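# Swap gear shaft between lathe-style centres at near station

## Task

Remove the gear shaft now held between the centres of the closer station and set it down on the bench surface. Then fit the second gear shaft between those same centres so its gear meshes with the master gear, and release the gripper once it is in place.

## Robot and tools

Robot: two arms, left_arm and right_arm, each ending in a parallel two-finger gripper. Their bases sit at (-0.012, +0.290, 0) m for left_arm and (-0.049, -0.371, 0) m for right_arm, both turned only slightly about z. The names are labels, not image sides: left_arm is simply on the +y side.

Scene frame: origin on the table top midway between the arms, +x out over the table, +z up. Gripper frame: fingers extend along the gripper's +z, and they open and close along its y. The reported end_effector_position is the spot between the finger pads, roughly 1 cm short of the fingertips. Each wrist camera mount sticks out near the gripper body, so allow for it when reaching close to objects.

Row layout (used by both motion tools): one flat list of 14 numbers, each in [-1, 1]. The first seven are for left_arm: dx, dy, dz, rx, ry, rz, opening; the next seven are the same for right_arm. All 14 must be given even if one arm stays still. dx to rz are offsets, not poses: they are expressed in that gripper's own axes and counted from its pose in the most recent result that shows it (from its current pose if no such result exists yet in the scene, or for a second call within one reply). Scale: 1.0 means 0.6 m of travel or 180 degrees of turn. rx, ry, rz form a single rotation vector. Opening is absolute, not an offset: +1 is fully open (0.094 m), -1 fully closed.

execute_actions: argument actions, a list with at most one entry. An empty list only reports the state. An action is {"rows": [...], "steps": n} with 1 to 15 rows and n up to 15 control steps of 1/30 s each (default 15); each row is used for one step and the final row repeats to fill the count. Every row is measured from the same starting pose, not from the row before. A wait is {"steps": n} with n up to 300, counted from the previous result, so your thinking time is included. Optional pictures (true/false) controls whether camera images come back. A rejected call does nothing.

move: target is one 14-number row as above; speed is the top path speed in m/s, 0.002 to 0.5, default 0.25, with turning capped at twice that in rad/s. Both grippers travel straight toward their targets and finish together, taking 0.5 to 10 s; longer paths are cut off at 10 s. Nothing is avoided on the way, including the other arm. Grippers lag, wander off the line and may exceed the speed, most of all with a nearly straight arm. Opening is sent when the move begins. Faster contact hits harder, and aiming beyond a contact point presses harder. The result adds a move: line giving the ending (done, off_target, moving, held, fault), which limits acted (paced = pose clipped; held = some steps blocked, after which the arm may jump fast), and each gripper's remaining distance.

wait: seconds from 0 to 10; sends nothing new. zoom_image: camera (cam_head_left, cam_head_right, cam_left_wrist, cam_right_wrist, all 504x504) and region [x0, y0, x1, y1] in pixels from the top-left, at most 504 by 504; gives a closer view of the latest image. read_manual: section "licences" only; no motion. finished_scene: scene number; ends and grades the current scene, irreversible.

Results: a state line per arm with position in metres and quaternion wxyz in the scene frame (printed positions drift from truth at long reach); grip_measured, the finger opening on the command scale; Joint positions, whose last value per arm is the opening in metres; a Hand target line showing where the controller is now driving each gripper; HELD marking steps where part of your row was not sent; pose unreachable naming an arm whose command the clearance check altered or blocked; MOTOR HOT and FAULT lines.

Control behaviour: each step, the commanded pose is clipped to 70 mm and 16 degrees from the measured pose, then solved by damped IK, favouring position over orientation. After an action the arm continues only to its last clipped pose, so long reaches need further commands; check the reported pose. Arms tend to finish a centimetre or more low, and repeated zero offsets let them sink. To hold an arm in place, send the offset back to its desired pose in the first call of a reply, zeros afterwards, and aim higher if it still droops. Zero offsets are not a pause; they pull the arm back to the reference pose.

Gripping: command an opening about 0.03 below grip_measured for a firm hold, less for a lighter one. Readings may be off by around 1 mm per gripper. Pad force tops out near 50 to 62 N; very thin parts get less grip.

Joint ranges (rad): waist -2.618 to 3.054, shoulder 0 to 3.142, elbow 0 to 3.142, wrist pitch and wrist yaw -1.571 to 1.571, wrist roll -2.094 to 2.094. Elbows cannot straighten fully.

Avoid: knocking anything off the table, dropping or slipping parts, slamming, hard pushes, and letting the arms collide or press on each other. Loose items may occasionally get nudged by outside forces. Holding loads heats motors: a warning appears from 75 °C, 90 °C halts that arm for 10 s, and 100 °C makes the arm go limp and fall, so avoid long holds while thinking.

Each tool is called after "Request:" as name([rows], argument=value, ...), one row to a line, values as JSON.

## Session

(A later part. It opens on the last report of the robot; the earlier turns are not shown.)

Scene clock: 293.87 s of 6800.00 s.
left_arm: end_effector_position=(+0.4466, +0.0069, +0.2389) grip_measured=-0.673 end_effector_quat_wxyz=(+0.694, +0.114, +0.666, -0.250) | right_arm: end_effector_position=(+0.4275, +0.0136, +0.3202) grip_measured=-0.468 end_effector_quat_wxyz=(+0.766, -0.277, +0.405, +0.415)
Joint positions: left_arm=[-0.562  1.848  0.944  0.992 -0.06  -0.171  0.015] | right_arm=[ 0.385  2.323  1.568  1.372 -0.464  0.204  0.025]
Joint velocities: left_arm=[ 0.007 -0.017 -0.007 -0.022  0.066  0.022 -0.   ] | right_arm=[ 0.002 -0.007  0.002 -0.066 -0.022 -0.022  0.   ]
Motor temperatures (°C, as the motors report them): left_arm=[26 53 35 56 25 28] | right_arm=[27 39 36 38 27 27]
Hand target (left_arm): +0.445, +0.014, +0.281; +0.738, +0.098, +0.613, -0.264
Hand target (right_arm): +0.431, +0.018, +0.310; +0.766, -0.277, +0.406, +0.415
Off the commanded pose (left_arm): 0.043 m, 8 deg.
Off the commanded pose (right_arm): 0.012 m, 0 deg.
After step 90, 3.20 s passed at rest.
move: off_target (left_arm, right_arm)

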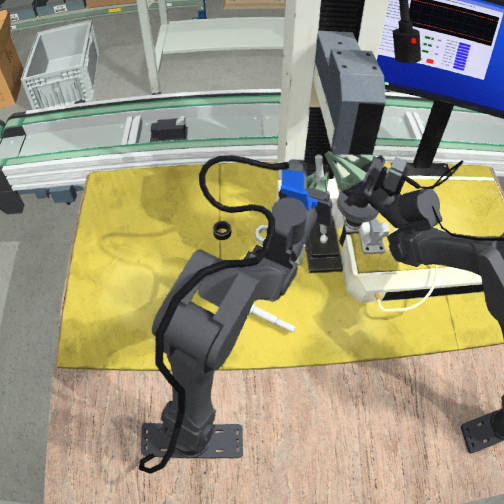

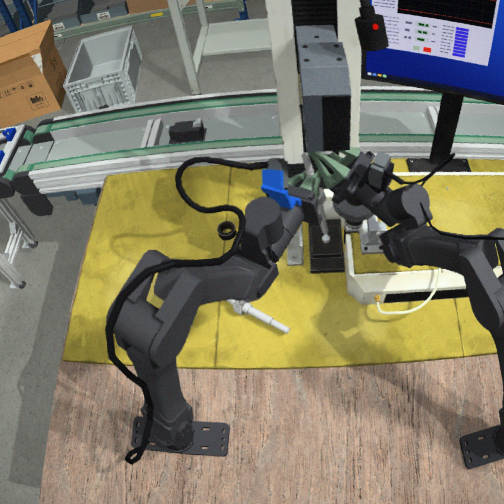

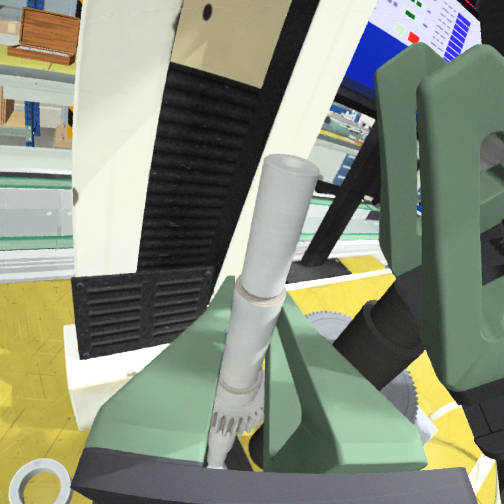

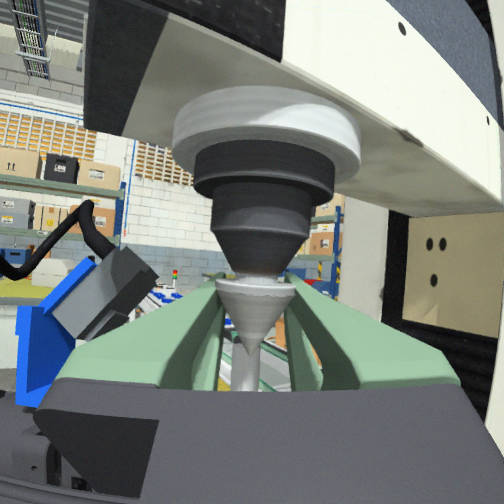

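Request:
move(target=[-0.115,0,0,0,0,0,-0.75,0.02,0,0.0,0,0,0,-0.5], speed=0.03)

Scene clock: 304.17 s of 6800.00 s.
left_arm: end_effector_position=(+0.4439, +0.0180, +0.2432) grip_measured=-0.673 end_effector_quat_wxyz=(+0.641, +0.129, +0.722, -0.226) | right_arm: end_effector_position=(+0.4275, +0.0136, +0.3202) grip_measured=-0.468 end_effector_quat_wxyz=(+0.766, -0.277, +0.405, +0.415)
Joint positions: left_arm=[-0.54   1.721  0.996  0.65  -0.036 -0.166  0.015] | right_arm=[ 0.385  2.323  1.568  1.372 -0.464  0.204  0.025]
Joint velocities: left_arm=[-0.012  0.002 -0.007 -0.11  -0.022  0.022 -0.002] | right_arm=[ 0.022  0.007  0.007 -0.007  0.007  0.022 -0.   ]
Motor temperatures (°C, as the motors report them): left_arm=[26 54 37 60 25 28] | right_arm=[27 39 36 38 27 27]
Hand target (left_arm): +0.444, +0.022, +0.306; +0.694, +0.115, +0.666, -0.249
Hand target (right_arm): +0.431, +0.018, +0.310; +0.766, -0.278, +0.406, +0.415
Off the commanded pose (left_arm): 0.064 m, 9 deg.
Off the commanded pose (right_arm): 0.012 m, 0 deg.
After step 90, 4.70 s passed at rest.
move: off_target (left_arm, right_arm)

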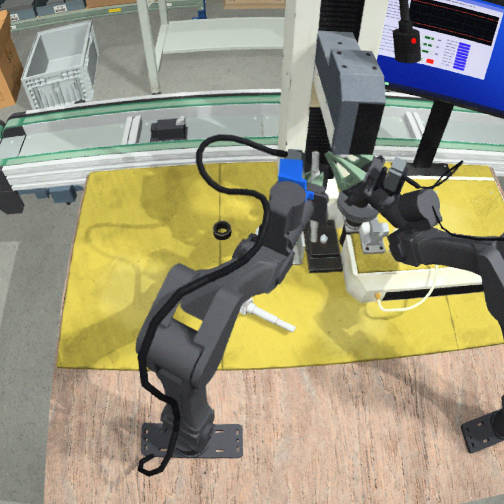

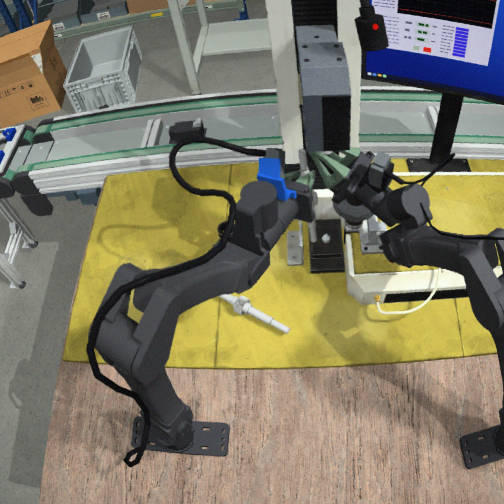

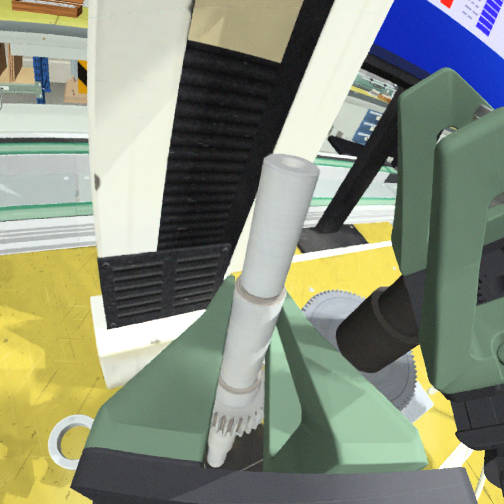

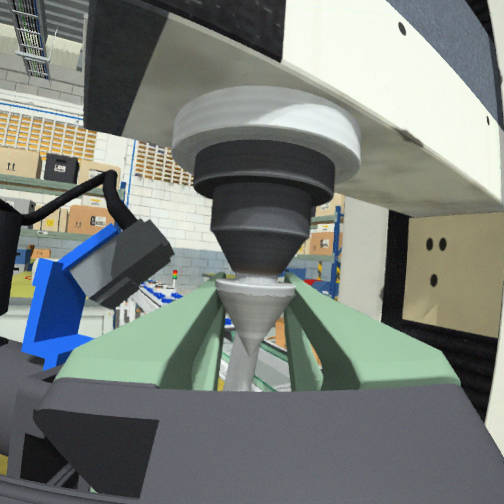

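Request:
move(target=[-0.115,-0.05,-0.17,0,0,0.04,-0.75,0.02,0,0.0,0,0,0,-0.5], speed=0.06)

Scene clock: 311.30 s of 6800.00 s.
left_arm: end_effector_position=(+0.3548, +0.0491, +0.2829) grip_measured=-0.673 end_effector_quat_wxyz=(+0.608, +0.186, +0.753, -0.171) | right_arm: end_effector_position=(+0.4275, +0.0136, +0.3202) grip_measured=-0.468 end_effector_quat_wxyz=(+0.766, -0.277, +0.405, +0.415)
Joint positions: left_arm=[-0.616  1.288  0.893  0.191 -0.11  -0.055  0.015] | right_arm=[ 0.385  2.323  1.568  1.372 -0.464  0.204  0.025]
Joint velocities: left_arm=[ 0.012  0.017  0.007 -0.081 -0.095 -0.11   0.   ] | right_arm=[ 0.002 -0.007 -0.002  0.007 -0.007 -0.037 -0.   ]
Motor temperatures (°C, as the motors report them): left_arm=[26 56 38 61 25 28] | right_arm=[27 40 36 38 27 27]
Hand target (left_arm): +0.350, +0.050, +0.324; +0.653, +0.173, +0.713, -0.186
Hand target (right_arm): +0.431, +0.018, +0.310; +0.766, -0.278, +0.406, +0.415
Off the commanded pose (left_arm): 0.041 m, 7 deg.
Off the commanded pose (right_arm): 0.012 m, 0 deg.
After step 90, 1.47 s passed at rest.
move: off_target (left_arm, right_arm)

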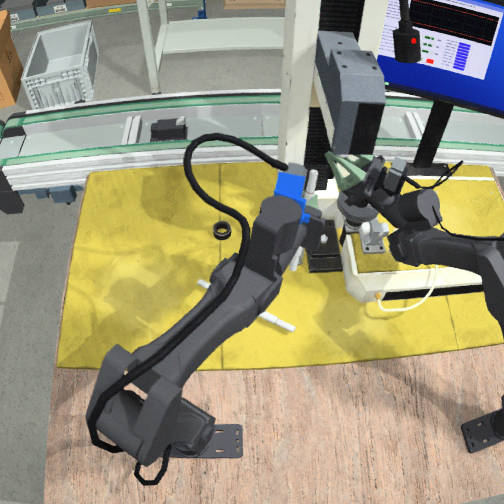

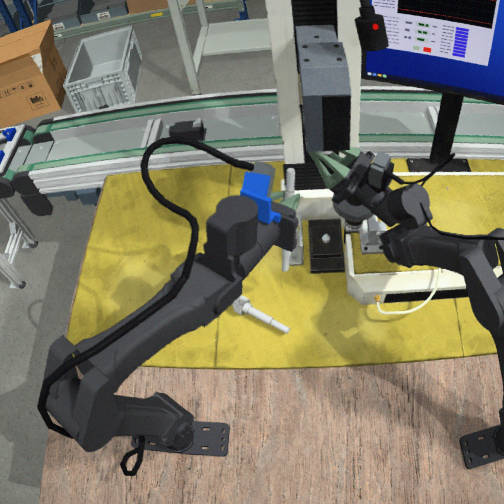

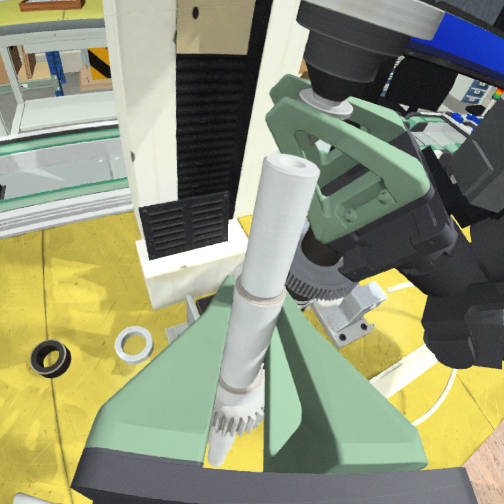

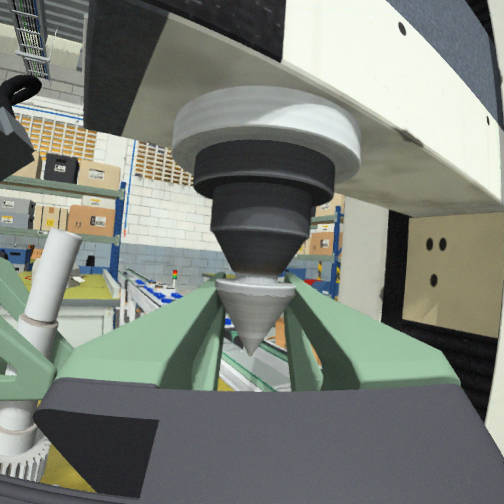

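Request:
move(target=[0.13,0.54,-0.11,-0.119,0.422,-0.129,-0.75,0.02,0,0.0,0,0,0,-0.5], speed=0.2)

Scene clock: 330.27 s of 6800.00 s.
left_arm: end_effector_position=(+0.4459, +0.3670, +0.1963) grip_measured=-0.673 end_effector_quat_wxyz=(+0.114, -0.003, +0.993, +0.025) | right_arm: end_effector_position=(+0.4275, +0.0136, +0.3202) grip_measured=-0.468 end_effector_quat_wxyz=(+0.766, -0.278, +0.405, +0.415)
Joint positions: left_arm=[ 0.172  2.217  2.423 -1.543 -0.014  0.156  0.015] | right_arm=[ 0.385  2.323  1.568  1.372 -0.464  0.204  0.025]
Joint velocities: left_arm=[-0.007  0.007  0.007 -0.022 -0.022 -0.037 -0.001] | right_arm=[ 0.002 -0.012  0.022 -0.022 -0.022 -0.037  0.001]
Motor temperatures (°C, as the motors report them): left_arm=[26 52 39 60 25 28] | right_arm=[27 40 36 38 27 27]
Hand target (left_arm): +0.445, +0.370, +0.212; +0.130, -0.001, +0.991, +0.034
Hand target (right_arm): +0.431, +0.018, +0.310; +0.766, -0.278, +0.406, +0.415
Off the commanded pose (left_arm): 0.014 m, 13 deg.
Off the commanded pose (right_arm): 0.012 m, 0 deg.
joint sent to its limit (left arm) — the command would take joint 4 (wrist pitch) past its lower limit, so that joint was sent only as far as its limit.
After step 90, 11.97 s passed at rest.
move: off_target (left_arm, right_arm)

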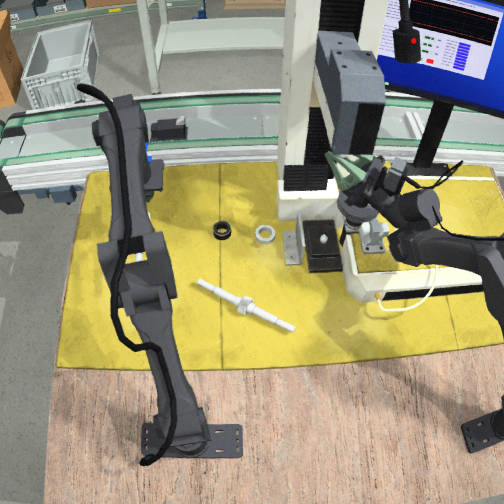

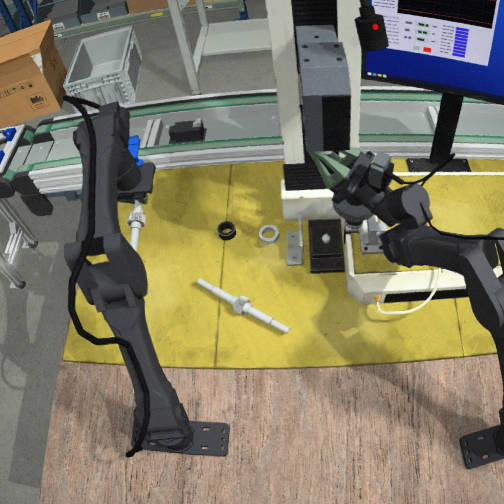

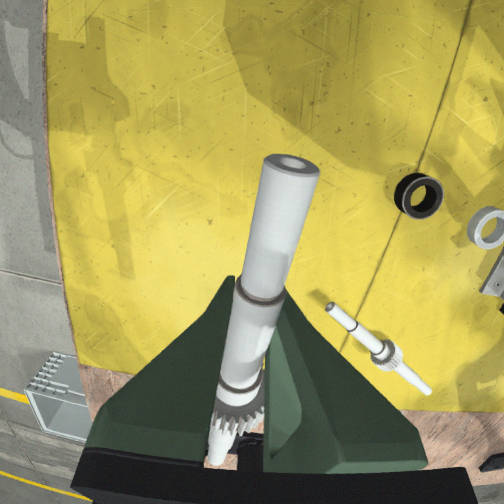

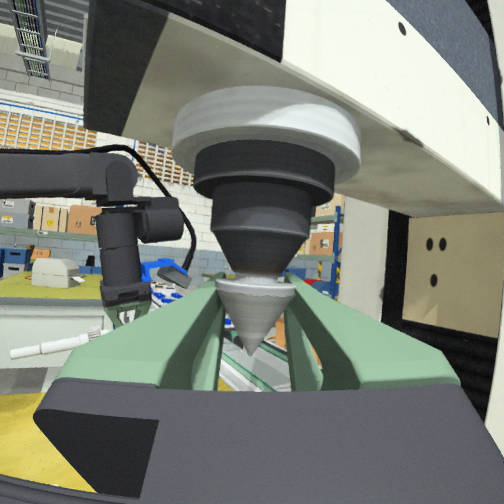

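Request:
move(target=[0.118,0,0.24,0,0.073,0,-0.75,0.02,0,0.0,0,0,0,-0.5], speed=0.1)

Scene clock: 342.53 s of 6800.00 s.
left_arm: end_effector_position=(+0.4087, +0.3681, +0.0331) grip_measured=-0.673 end_effector_quat_wxyz=(-0.005, -0.003, +1.000, +0.019) | right_arm: end_effector_position=(+0.4275, +0.0136, +0.3202) grip_measured=-0.468 end_effector_quat_wxyz=(+0.766, -0.278, +0.405, +0.415)
Joint positions: left_arm=[ 0.178  2.225  1.799 -1.149 -0.039  0.159  0.015] | right_arm=[ 0.385  2.323  1.568  1.372 -0.464  0.204  0.025]
Joint velocities: left_arm=[-0.002 -0.012 -0.002  0.022  0.051 -0.081  0.   ] | right_arm=[ 0.007 -0.002 -0.007 -0.066 -0.007  0.022 -0.001]
Motor temperatures (°C, as the motors report them): left_arm=[26 58 39 53 25 28] | right_arm=[27 40 36 38 27 27]
Hand target (left_arm): +0.408, +0.374, +0.040; -0.001, -0.005, +1.000, +0.026
Hand target (right_arm): +0.431, +0.018, +0.310; +0.766, -0.278, +0.406, +0.415
Off the commanded pose (left_arm): 0.009 m, 1 deg.
Off the commanded pose (right_arm): 0.012 m, 0 deg.
After step 90, 7.13 s passed at rest.
move: off_target (right_arm)

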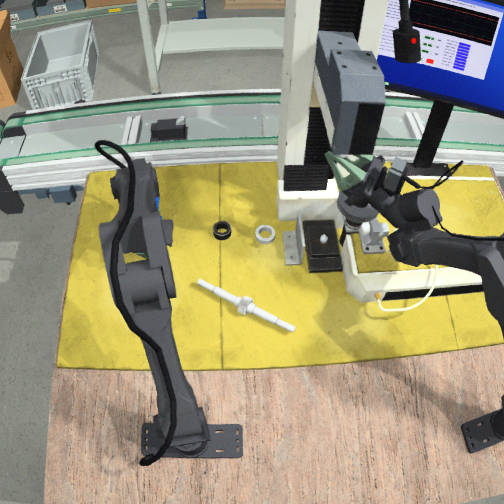

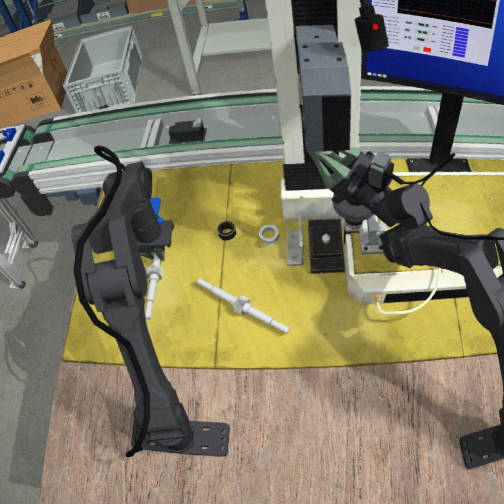

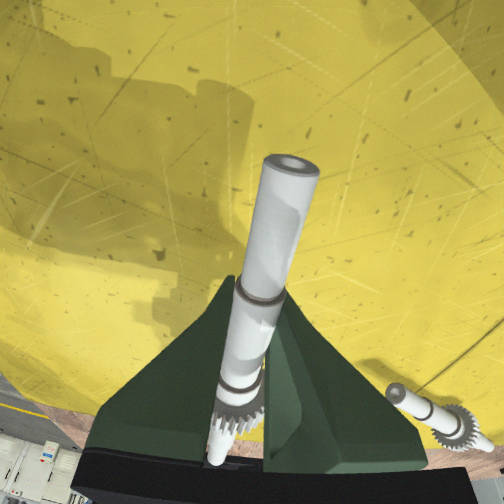

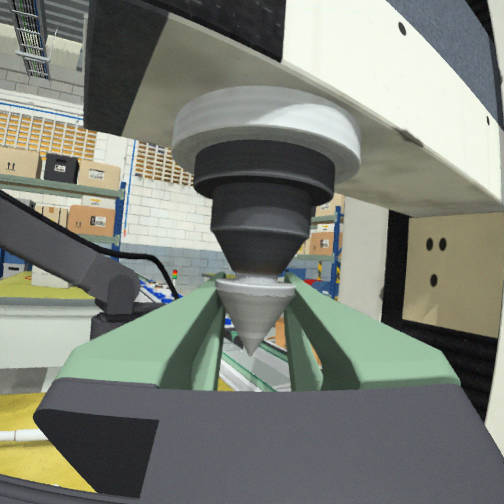

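Request:
move(target=[0,0,0.025,0,0,0,-0.75,0.02,0,0.0,0,0,0,-0.5], speed=0.03)

Request:
move(target=[0,0,0,0,0,0,0,0,0,0,0,0,0,-0.5])

Request:
move(target=[0,0,-0.13,0,0,0,0,0.02,0,0,0,0,0,-0.5])

Request:
move(target=[0.19,-0.24,0,0,0,-0.35,0,0.02,0,0,0,0,0,-0.5])

Scene clock: 352.60 s of 6800.00 s.
left_arm: end_effector_position=(+0.4103, +0.3683, +0.0225) grip_measured=-0.673 end_effector_quat_wxyz=(-0.004, -0.003, +1.000, +0.019) | right_arm: end_effector_position=(+0.4275, +0.0136, +0.3202) grip_measured=-0.468 end_effector_quat_wxyz=(+0.766, -0.278, +0.405, +0.415)
Joint positions: left_arm=[ 0.178  2.238  1.778 -1.112 -0.038  0.159  0.015] | right_arm=[ 0.385  2.323  1.568  1.372 -0.464  0.204  0.025]
Joint velocities: left_arm=[-0.007  0.002 -0.002  0.037 -0.022 -0.051  0.001] | right_arm=[-0.007  0.007  0.012 -0.081  0.066  0.066 -0.001]
Motor temperatures (°C, as the motors report them): left_arm=[26 61 37 50 25 28] | right_arm=[27 40 36 38 27 27]
Hand target (left_arm): +0.408, +0.369, +0.018; -0.005, -0.003, +1.000, +0.019
Hand target (right_arm): +0.431, +0.018, +0.310; +0.766, -0.278, +0.406, +0.415
Off the commanded pose (left_arm): 0.005 m, 0 deg.
Off the commanded pose (right_arm): 0.012 m, 0 deg.
After step 90, 6.33 s passed at rest.
move: off_target (right_arm)

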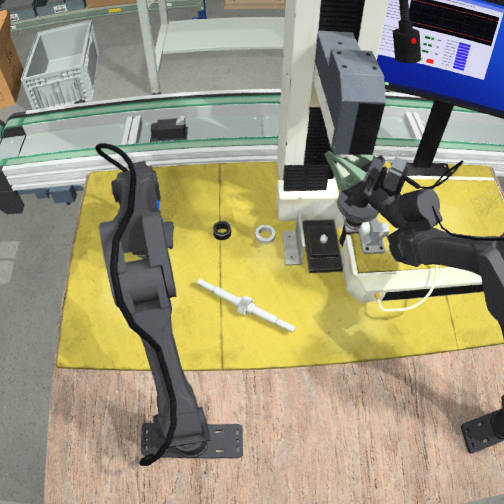

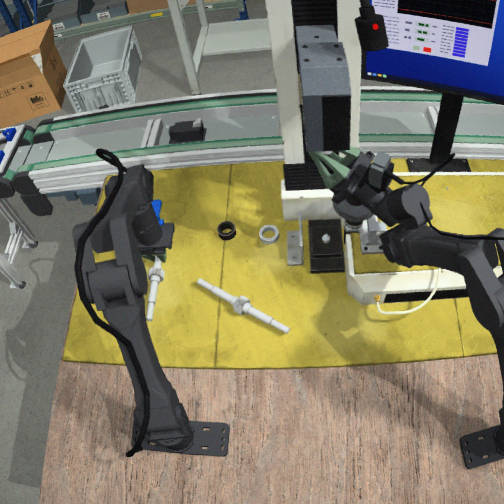

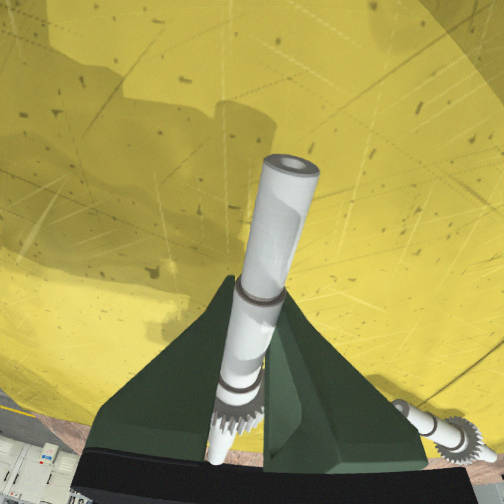

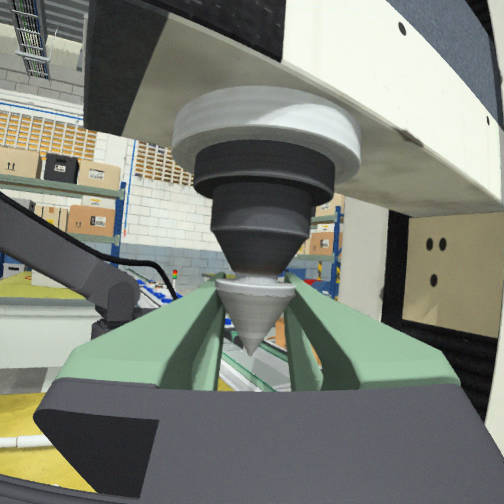

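Scene clock: 353.10 s of 6800.00 s.
left_arm: end_effector_position=(+0.4102, +0.3691, +0.0226) grip_measured=-0.003 end_effector_quat_wxyz=(-0.004, -0.003, +1.000, +0.021) | right_arm: end_effector_position=(+0.4274, +0.0135, +0.3206) grip_measured=-0.468 end_effector_quat_wxyz=(+0.766, -0.278, +0.405, +0.415)
Joint positions: left_arm=[ 0.178  2.238  1.778 -1.112 -0.043  0.159  0.047] | right_arm=[ 0.385  2.322  1.568  1.372 -0.464  0.204  0.025]
Joint velocities: left_arm=[-0.007 -0.007 -0.012 -0.037 -0.022  0.037 -0.   ] | right_arm=[-0.007 -0.012  0.007 -0.066  0.007 -0.022 -0.   ]
Motor temperatures (°C, as the motors report them): left_arm=[26 61 37 50 25 28] | right_arm=[27 41 36 38 27 27]
Hand target (left_arm): +0.410, +0.368, +0.023; -0.004, -0.003, +1.000, +0.019
Hand target (right_arm): +0.427, +0.014, +0.320; +0.766, -0.278, +0.405, +0.415
Off the commanded pose (left_arm): 0.001 m, 0 deg.
Off the commanded pose (right_arm): 0.000 m, 0 deg.
move: done

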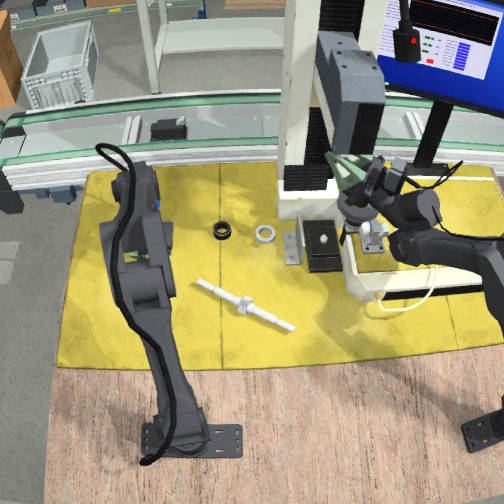

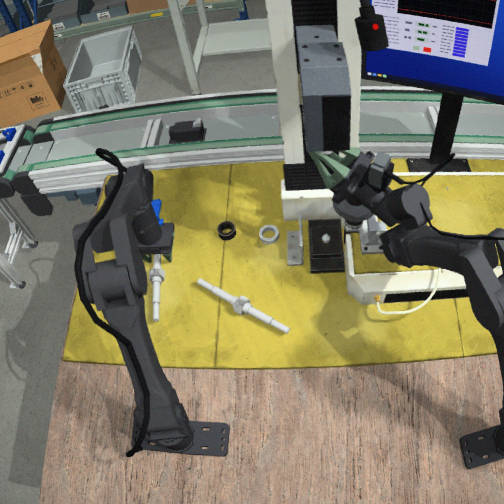

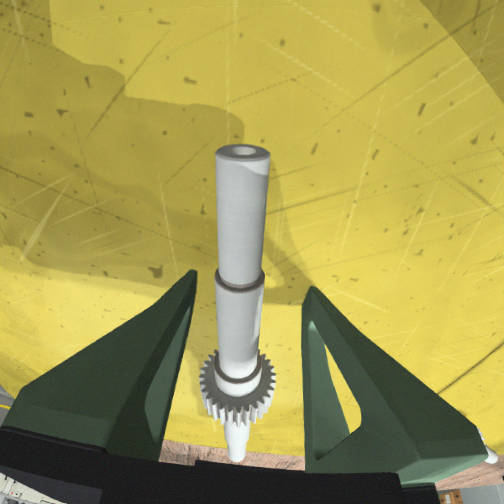

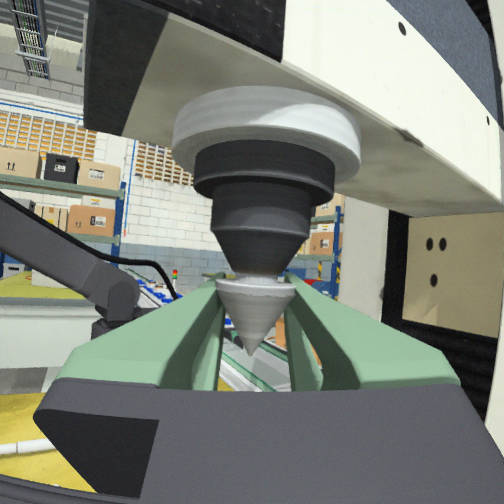

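Scene clock: 354.20 s of 6800.00 s.
left_arm: end_effector_position=(+0.4112, +0.3693, +0.0975) grip_measured=-0.002 end_effector_quat_wxyz=(-0.003, -0.004, +1.000, +0.021) | right_arm: end_effector_position=(+0.4275, +0.0136, +0.3202) grip_measured=-0.468 end_effector_quat_wxyz=(+0.766, -0.278, +0.405, +0.415)
Joint positions: left_arm=[ 0.178  2.214  2.036 -1.392 -0.043  0.158  0.047] | right_arm=[ 0.385  2.323  1.568  1.372 -0.464  0.204  0.025]
Joint velocities: left_arm=[ 0.002 -0.007 -0.007  0.022 -0.066  0.022 -0.001] | right_arm=[ 0.007 -0.002  0.012 -0.051  0.007 -0.022 -0.   ]
Motor temperatures (°C, as the motors report them): left_arm=[26 62 37 49 25 28] | right_arm=[27 41 36 38 27 27]
Hand target (left_arm): +0.412, +0.367, +0.100; -0.004, -0.003, +1.000, +0.021
Hand target (right_arm): +0.431, +0.018, +0.310; +0.766, -0.278, +0.405, +0.415
Off the commanded pose (left_arm): 0.005 m, 0 deg.
Off the commanded pose (right_arm): 0.012 m, 0 deg.
move: off_target (right_arm)

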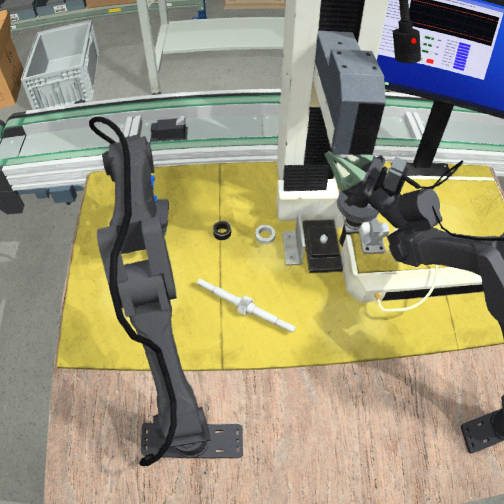

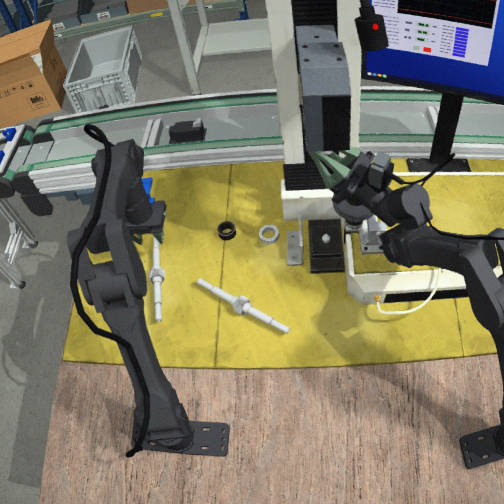

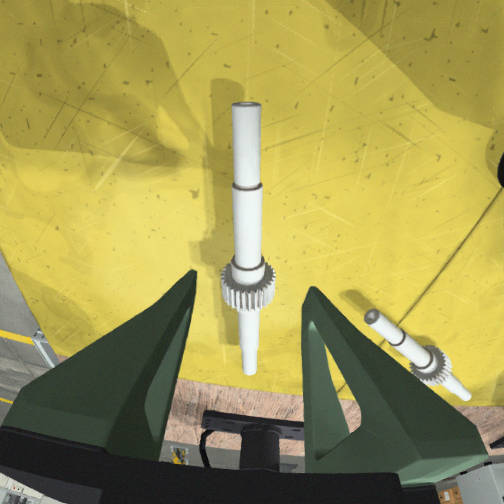

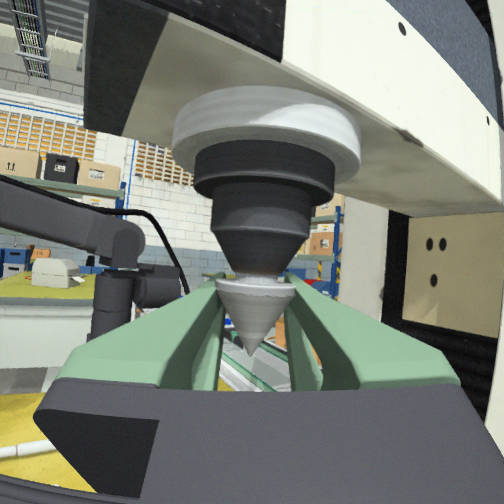

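Scene clock: 357.03 s of 6800.00 s.
left_arm: end_effector_position=(+0.2983, +0.2250, +0.0937) grip_measured=-0.002 end_effector_quat_wxyz=(+0.000, -0.525, +0.851, +0.018) | right_arm: end_effector_position=(+0.4275, +0.0136, +0.3202) grip_measured=-0.468 end_effector_quat_wxyz=(+0.766, -0.278, +0.405, +0.415)
Joint positions: left_arm=[-0.212  1.774  1.394 -1.216 -0.027 -1.33   0.047] | right_arm=[ 0.385  2.323  1.568  1.372 -0.464  0.204  0.025]
Joint velocities: left_arm=[-0.007 -0.007  0.012 -0.066  0.051  0.037 -0.001] | right_arm=[-0.002 -0.012  0.007 -0.037  0.022 -0.022 -0.   ]
Motor temperatures (°C, as the motors report them): left_arm=[26 61 36 49 25 28] | right_arm=[27 41 36 38 27 27]
Hand target (left_arm): +0.297, +0.225, +0.095; +0.008, -0.526, +0.851, +0.016
Hand target (right_arm): +0.431, +0.018, +0.310; +0.766, -0.278, +0.406, +0.415
Off the commanded pose (left_arm): 0.002 m, 1 deg.
Off the commanded pose (right_arm): 0.012 m, 0 deg.
move: off_target (right_arm)

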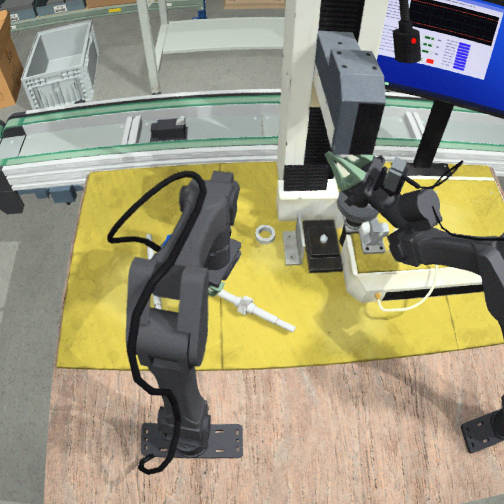

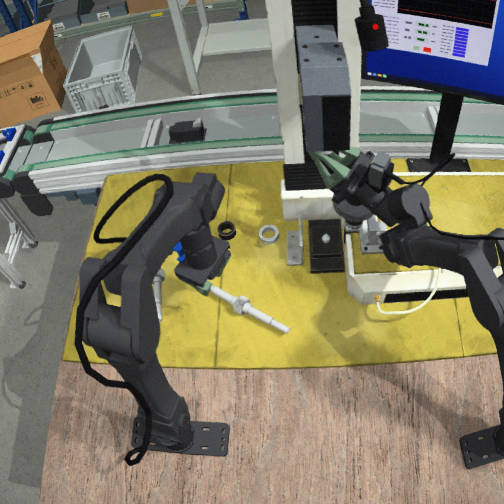

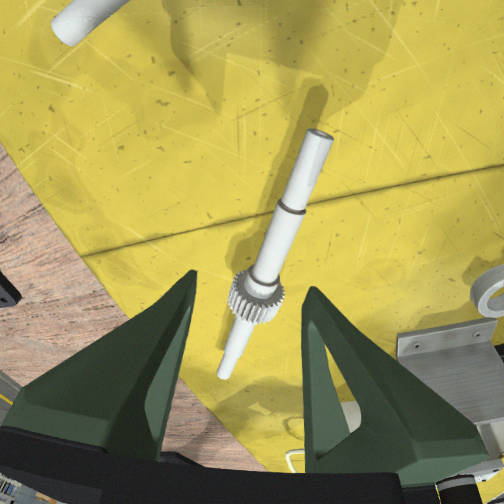

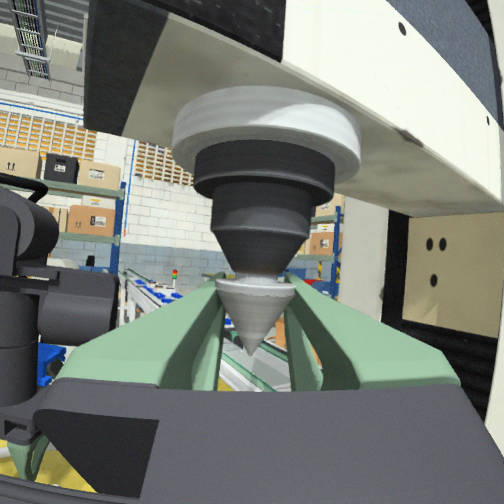

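Request:
move(target=[0.012,-0.033,0.05,0,0,0.083,0,0.02,0,0,0,0,0,-0.5])

Request:
move(target=[0,0,0.06,0,0,0,0,0.02,0,0,0,0,0,-0.5], speed=0.06)

Scene clock: 364.60 s of 6800.00 s.
left_arm: end_effector_position=(+0.3148, +0.2116, +0.0706) grip_measured=-0.002 end_effector_quat_wxyz=(+0.003, -0.417, +0.909, +0.013) | right_arm: end_effector_position=(+0.4275, +0.0136, +0.3202) grip_measured=-0.468 end_effector_quat_wxyz=(+0.766, -0.278, +0.405, +0.415)
Joint positions: left_arm=[-0.238  1.848  1.394 -1.129 -0.023 -1.11   0.047] | right_arm=[ 0.385  2.323  1.568  1.372 -0.464  0.204  0.025]
Joint velocities: left_arm=[ 0.007  0.007  0.002 -0.051  0.081  0.022  0.001] | right_arm=[-0.007 -0.007  0.002 -0.081 -0.051 -0.007  0.   ]
Motor temperatures (°C, as the motors report them): left_arm=[26 59 36 47 25 28] | right_arm=[27 41 36 38 27 27]
Hand target (left_arm): +0.312, +0.210, +0.063; -0.002, -0.410, +0.912, +0.018
Hand target (right_arm): +0.431, +0.018, +0.310; +0.766, -0.278, +0.406, +0.415
Off the commanded pose (left_arm): 0.008 m, 1 deg.
Off the commanded pose (right_arm): 0.012 m, 0 deg.
After step 90, 3.50 s passed at rest.
move: off_target (right_arm)

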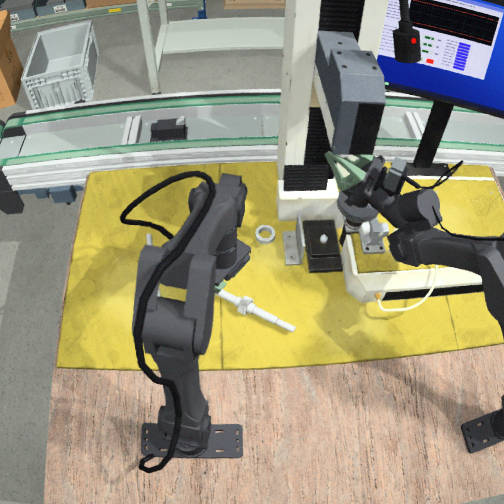

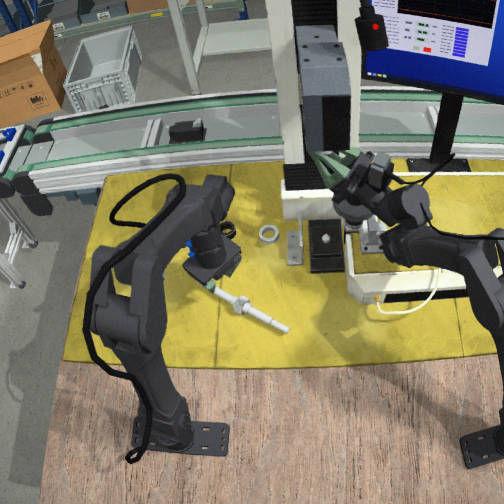

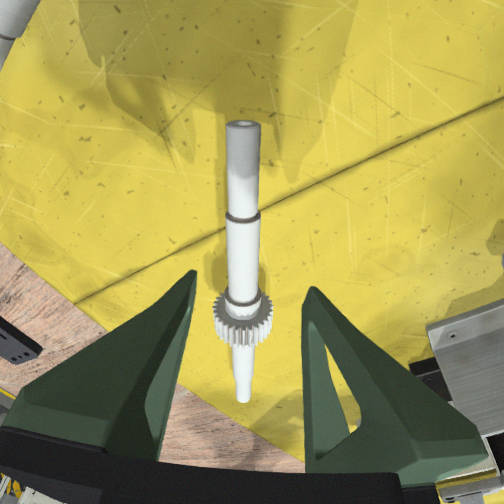

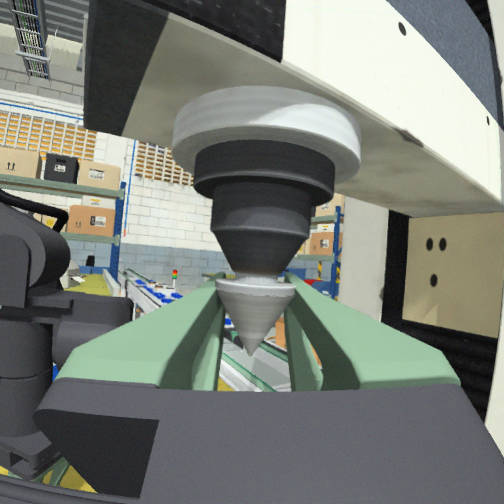

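Scene clock: 365.67 s of 6800.00 s.
left_arm: end_effector_position=(+0.3153, +0.2112, +0.0410) grip_measured=-0.002 end_effector_quat_wxyz=(+0.005, -0.416, +0.909, +0.010) | right_arm: end_effector_position=(+0.4275, +0.0136, +0.3202) grip_measured=-0.468 end_effector_quat_wxyz=(+0.766, -0.278, +0.405, +0.415)
Joint positions: left_arm=[-0.238  1.873  1.305 -1.006 -0.022 -1.11   0.047] | right_arm=[ 0.385  2.323  1.568  1.372 -0.464  0.204  0.025]
Joint velocities: left_arm=[-0.012  0.002  0.002 -0.037  0.051  0.037  0.001] | right_arm=[-0.007 -0.007  0.007  0.037 -0.007 -0.022  0.   ]
Motor temperatures (°C, as the motors report them): left_arm=[26 58 36 47 25 28] | right_arm=[27 41 36 38 27 27]
Hand target (left_arm): +0.314, +0.212, +0.035; +0.003, -0.416, +0.909, +0.013
Hand target (right_arm): +0.431, +0.018, +0.310; +0.766, -0.278, +0.406, +0.415
Off the commanded pose (left_arm): 0.007 m, 0 deg.
Off the commanded pose (right_arm): 0.012 m, 0 deg.
move: off_target (right_arm)

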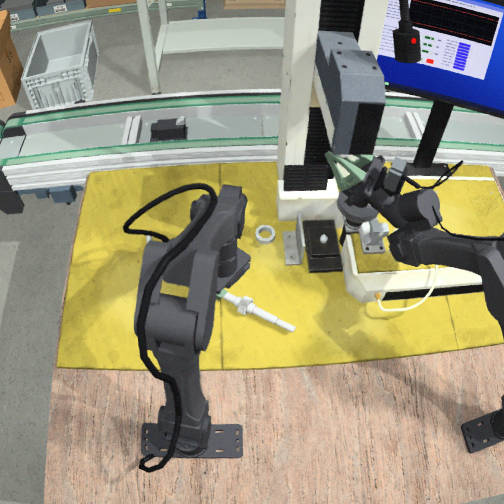

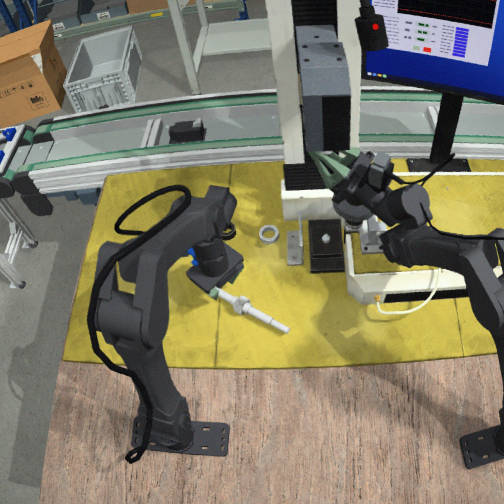

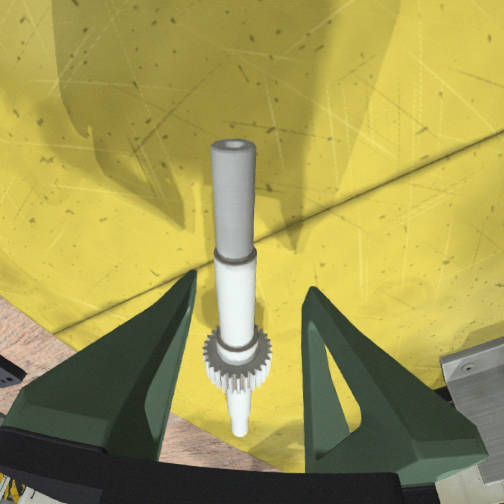

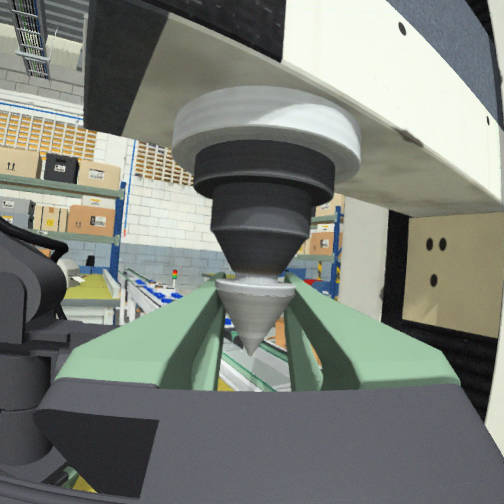

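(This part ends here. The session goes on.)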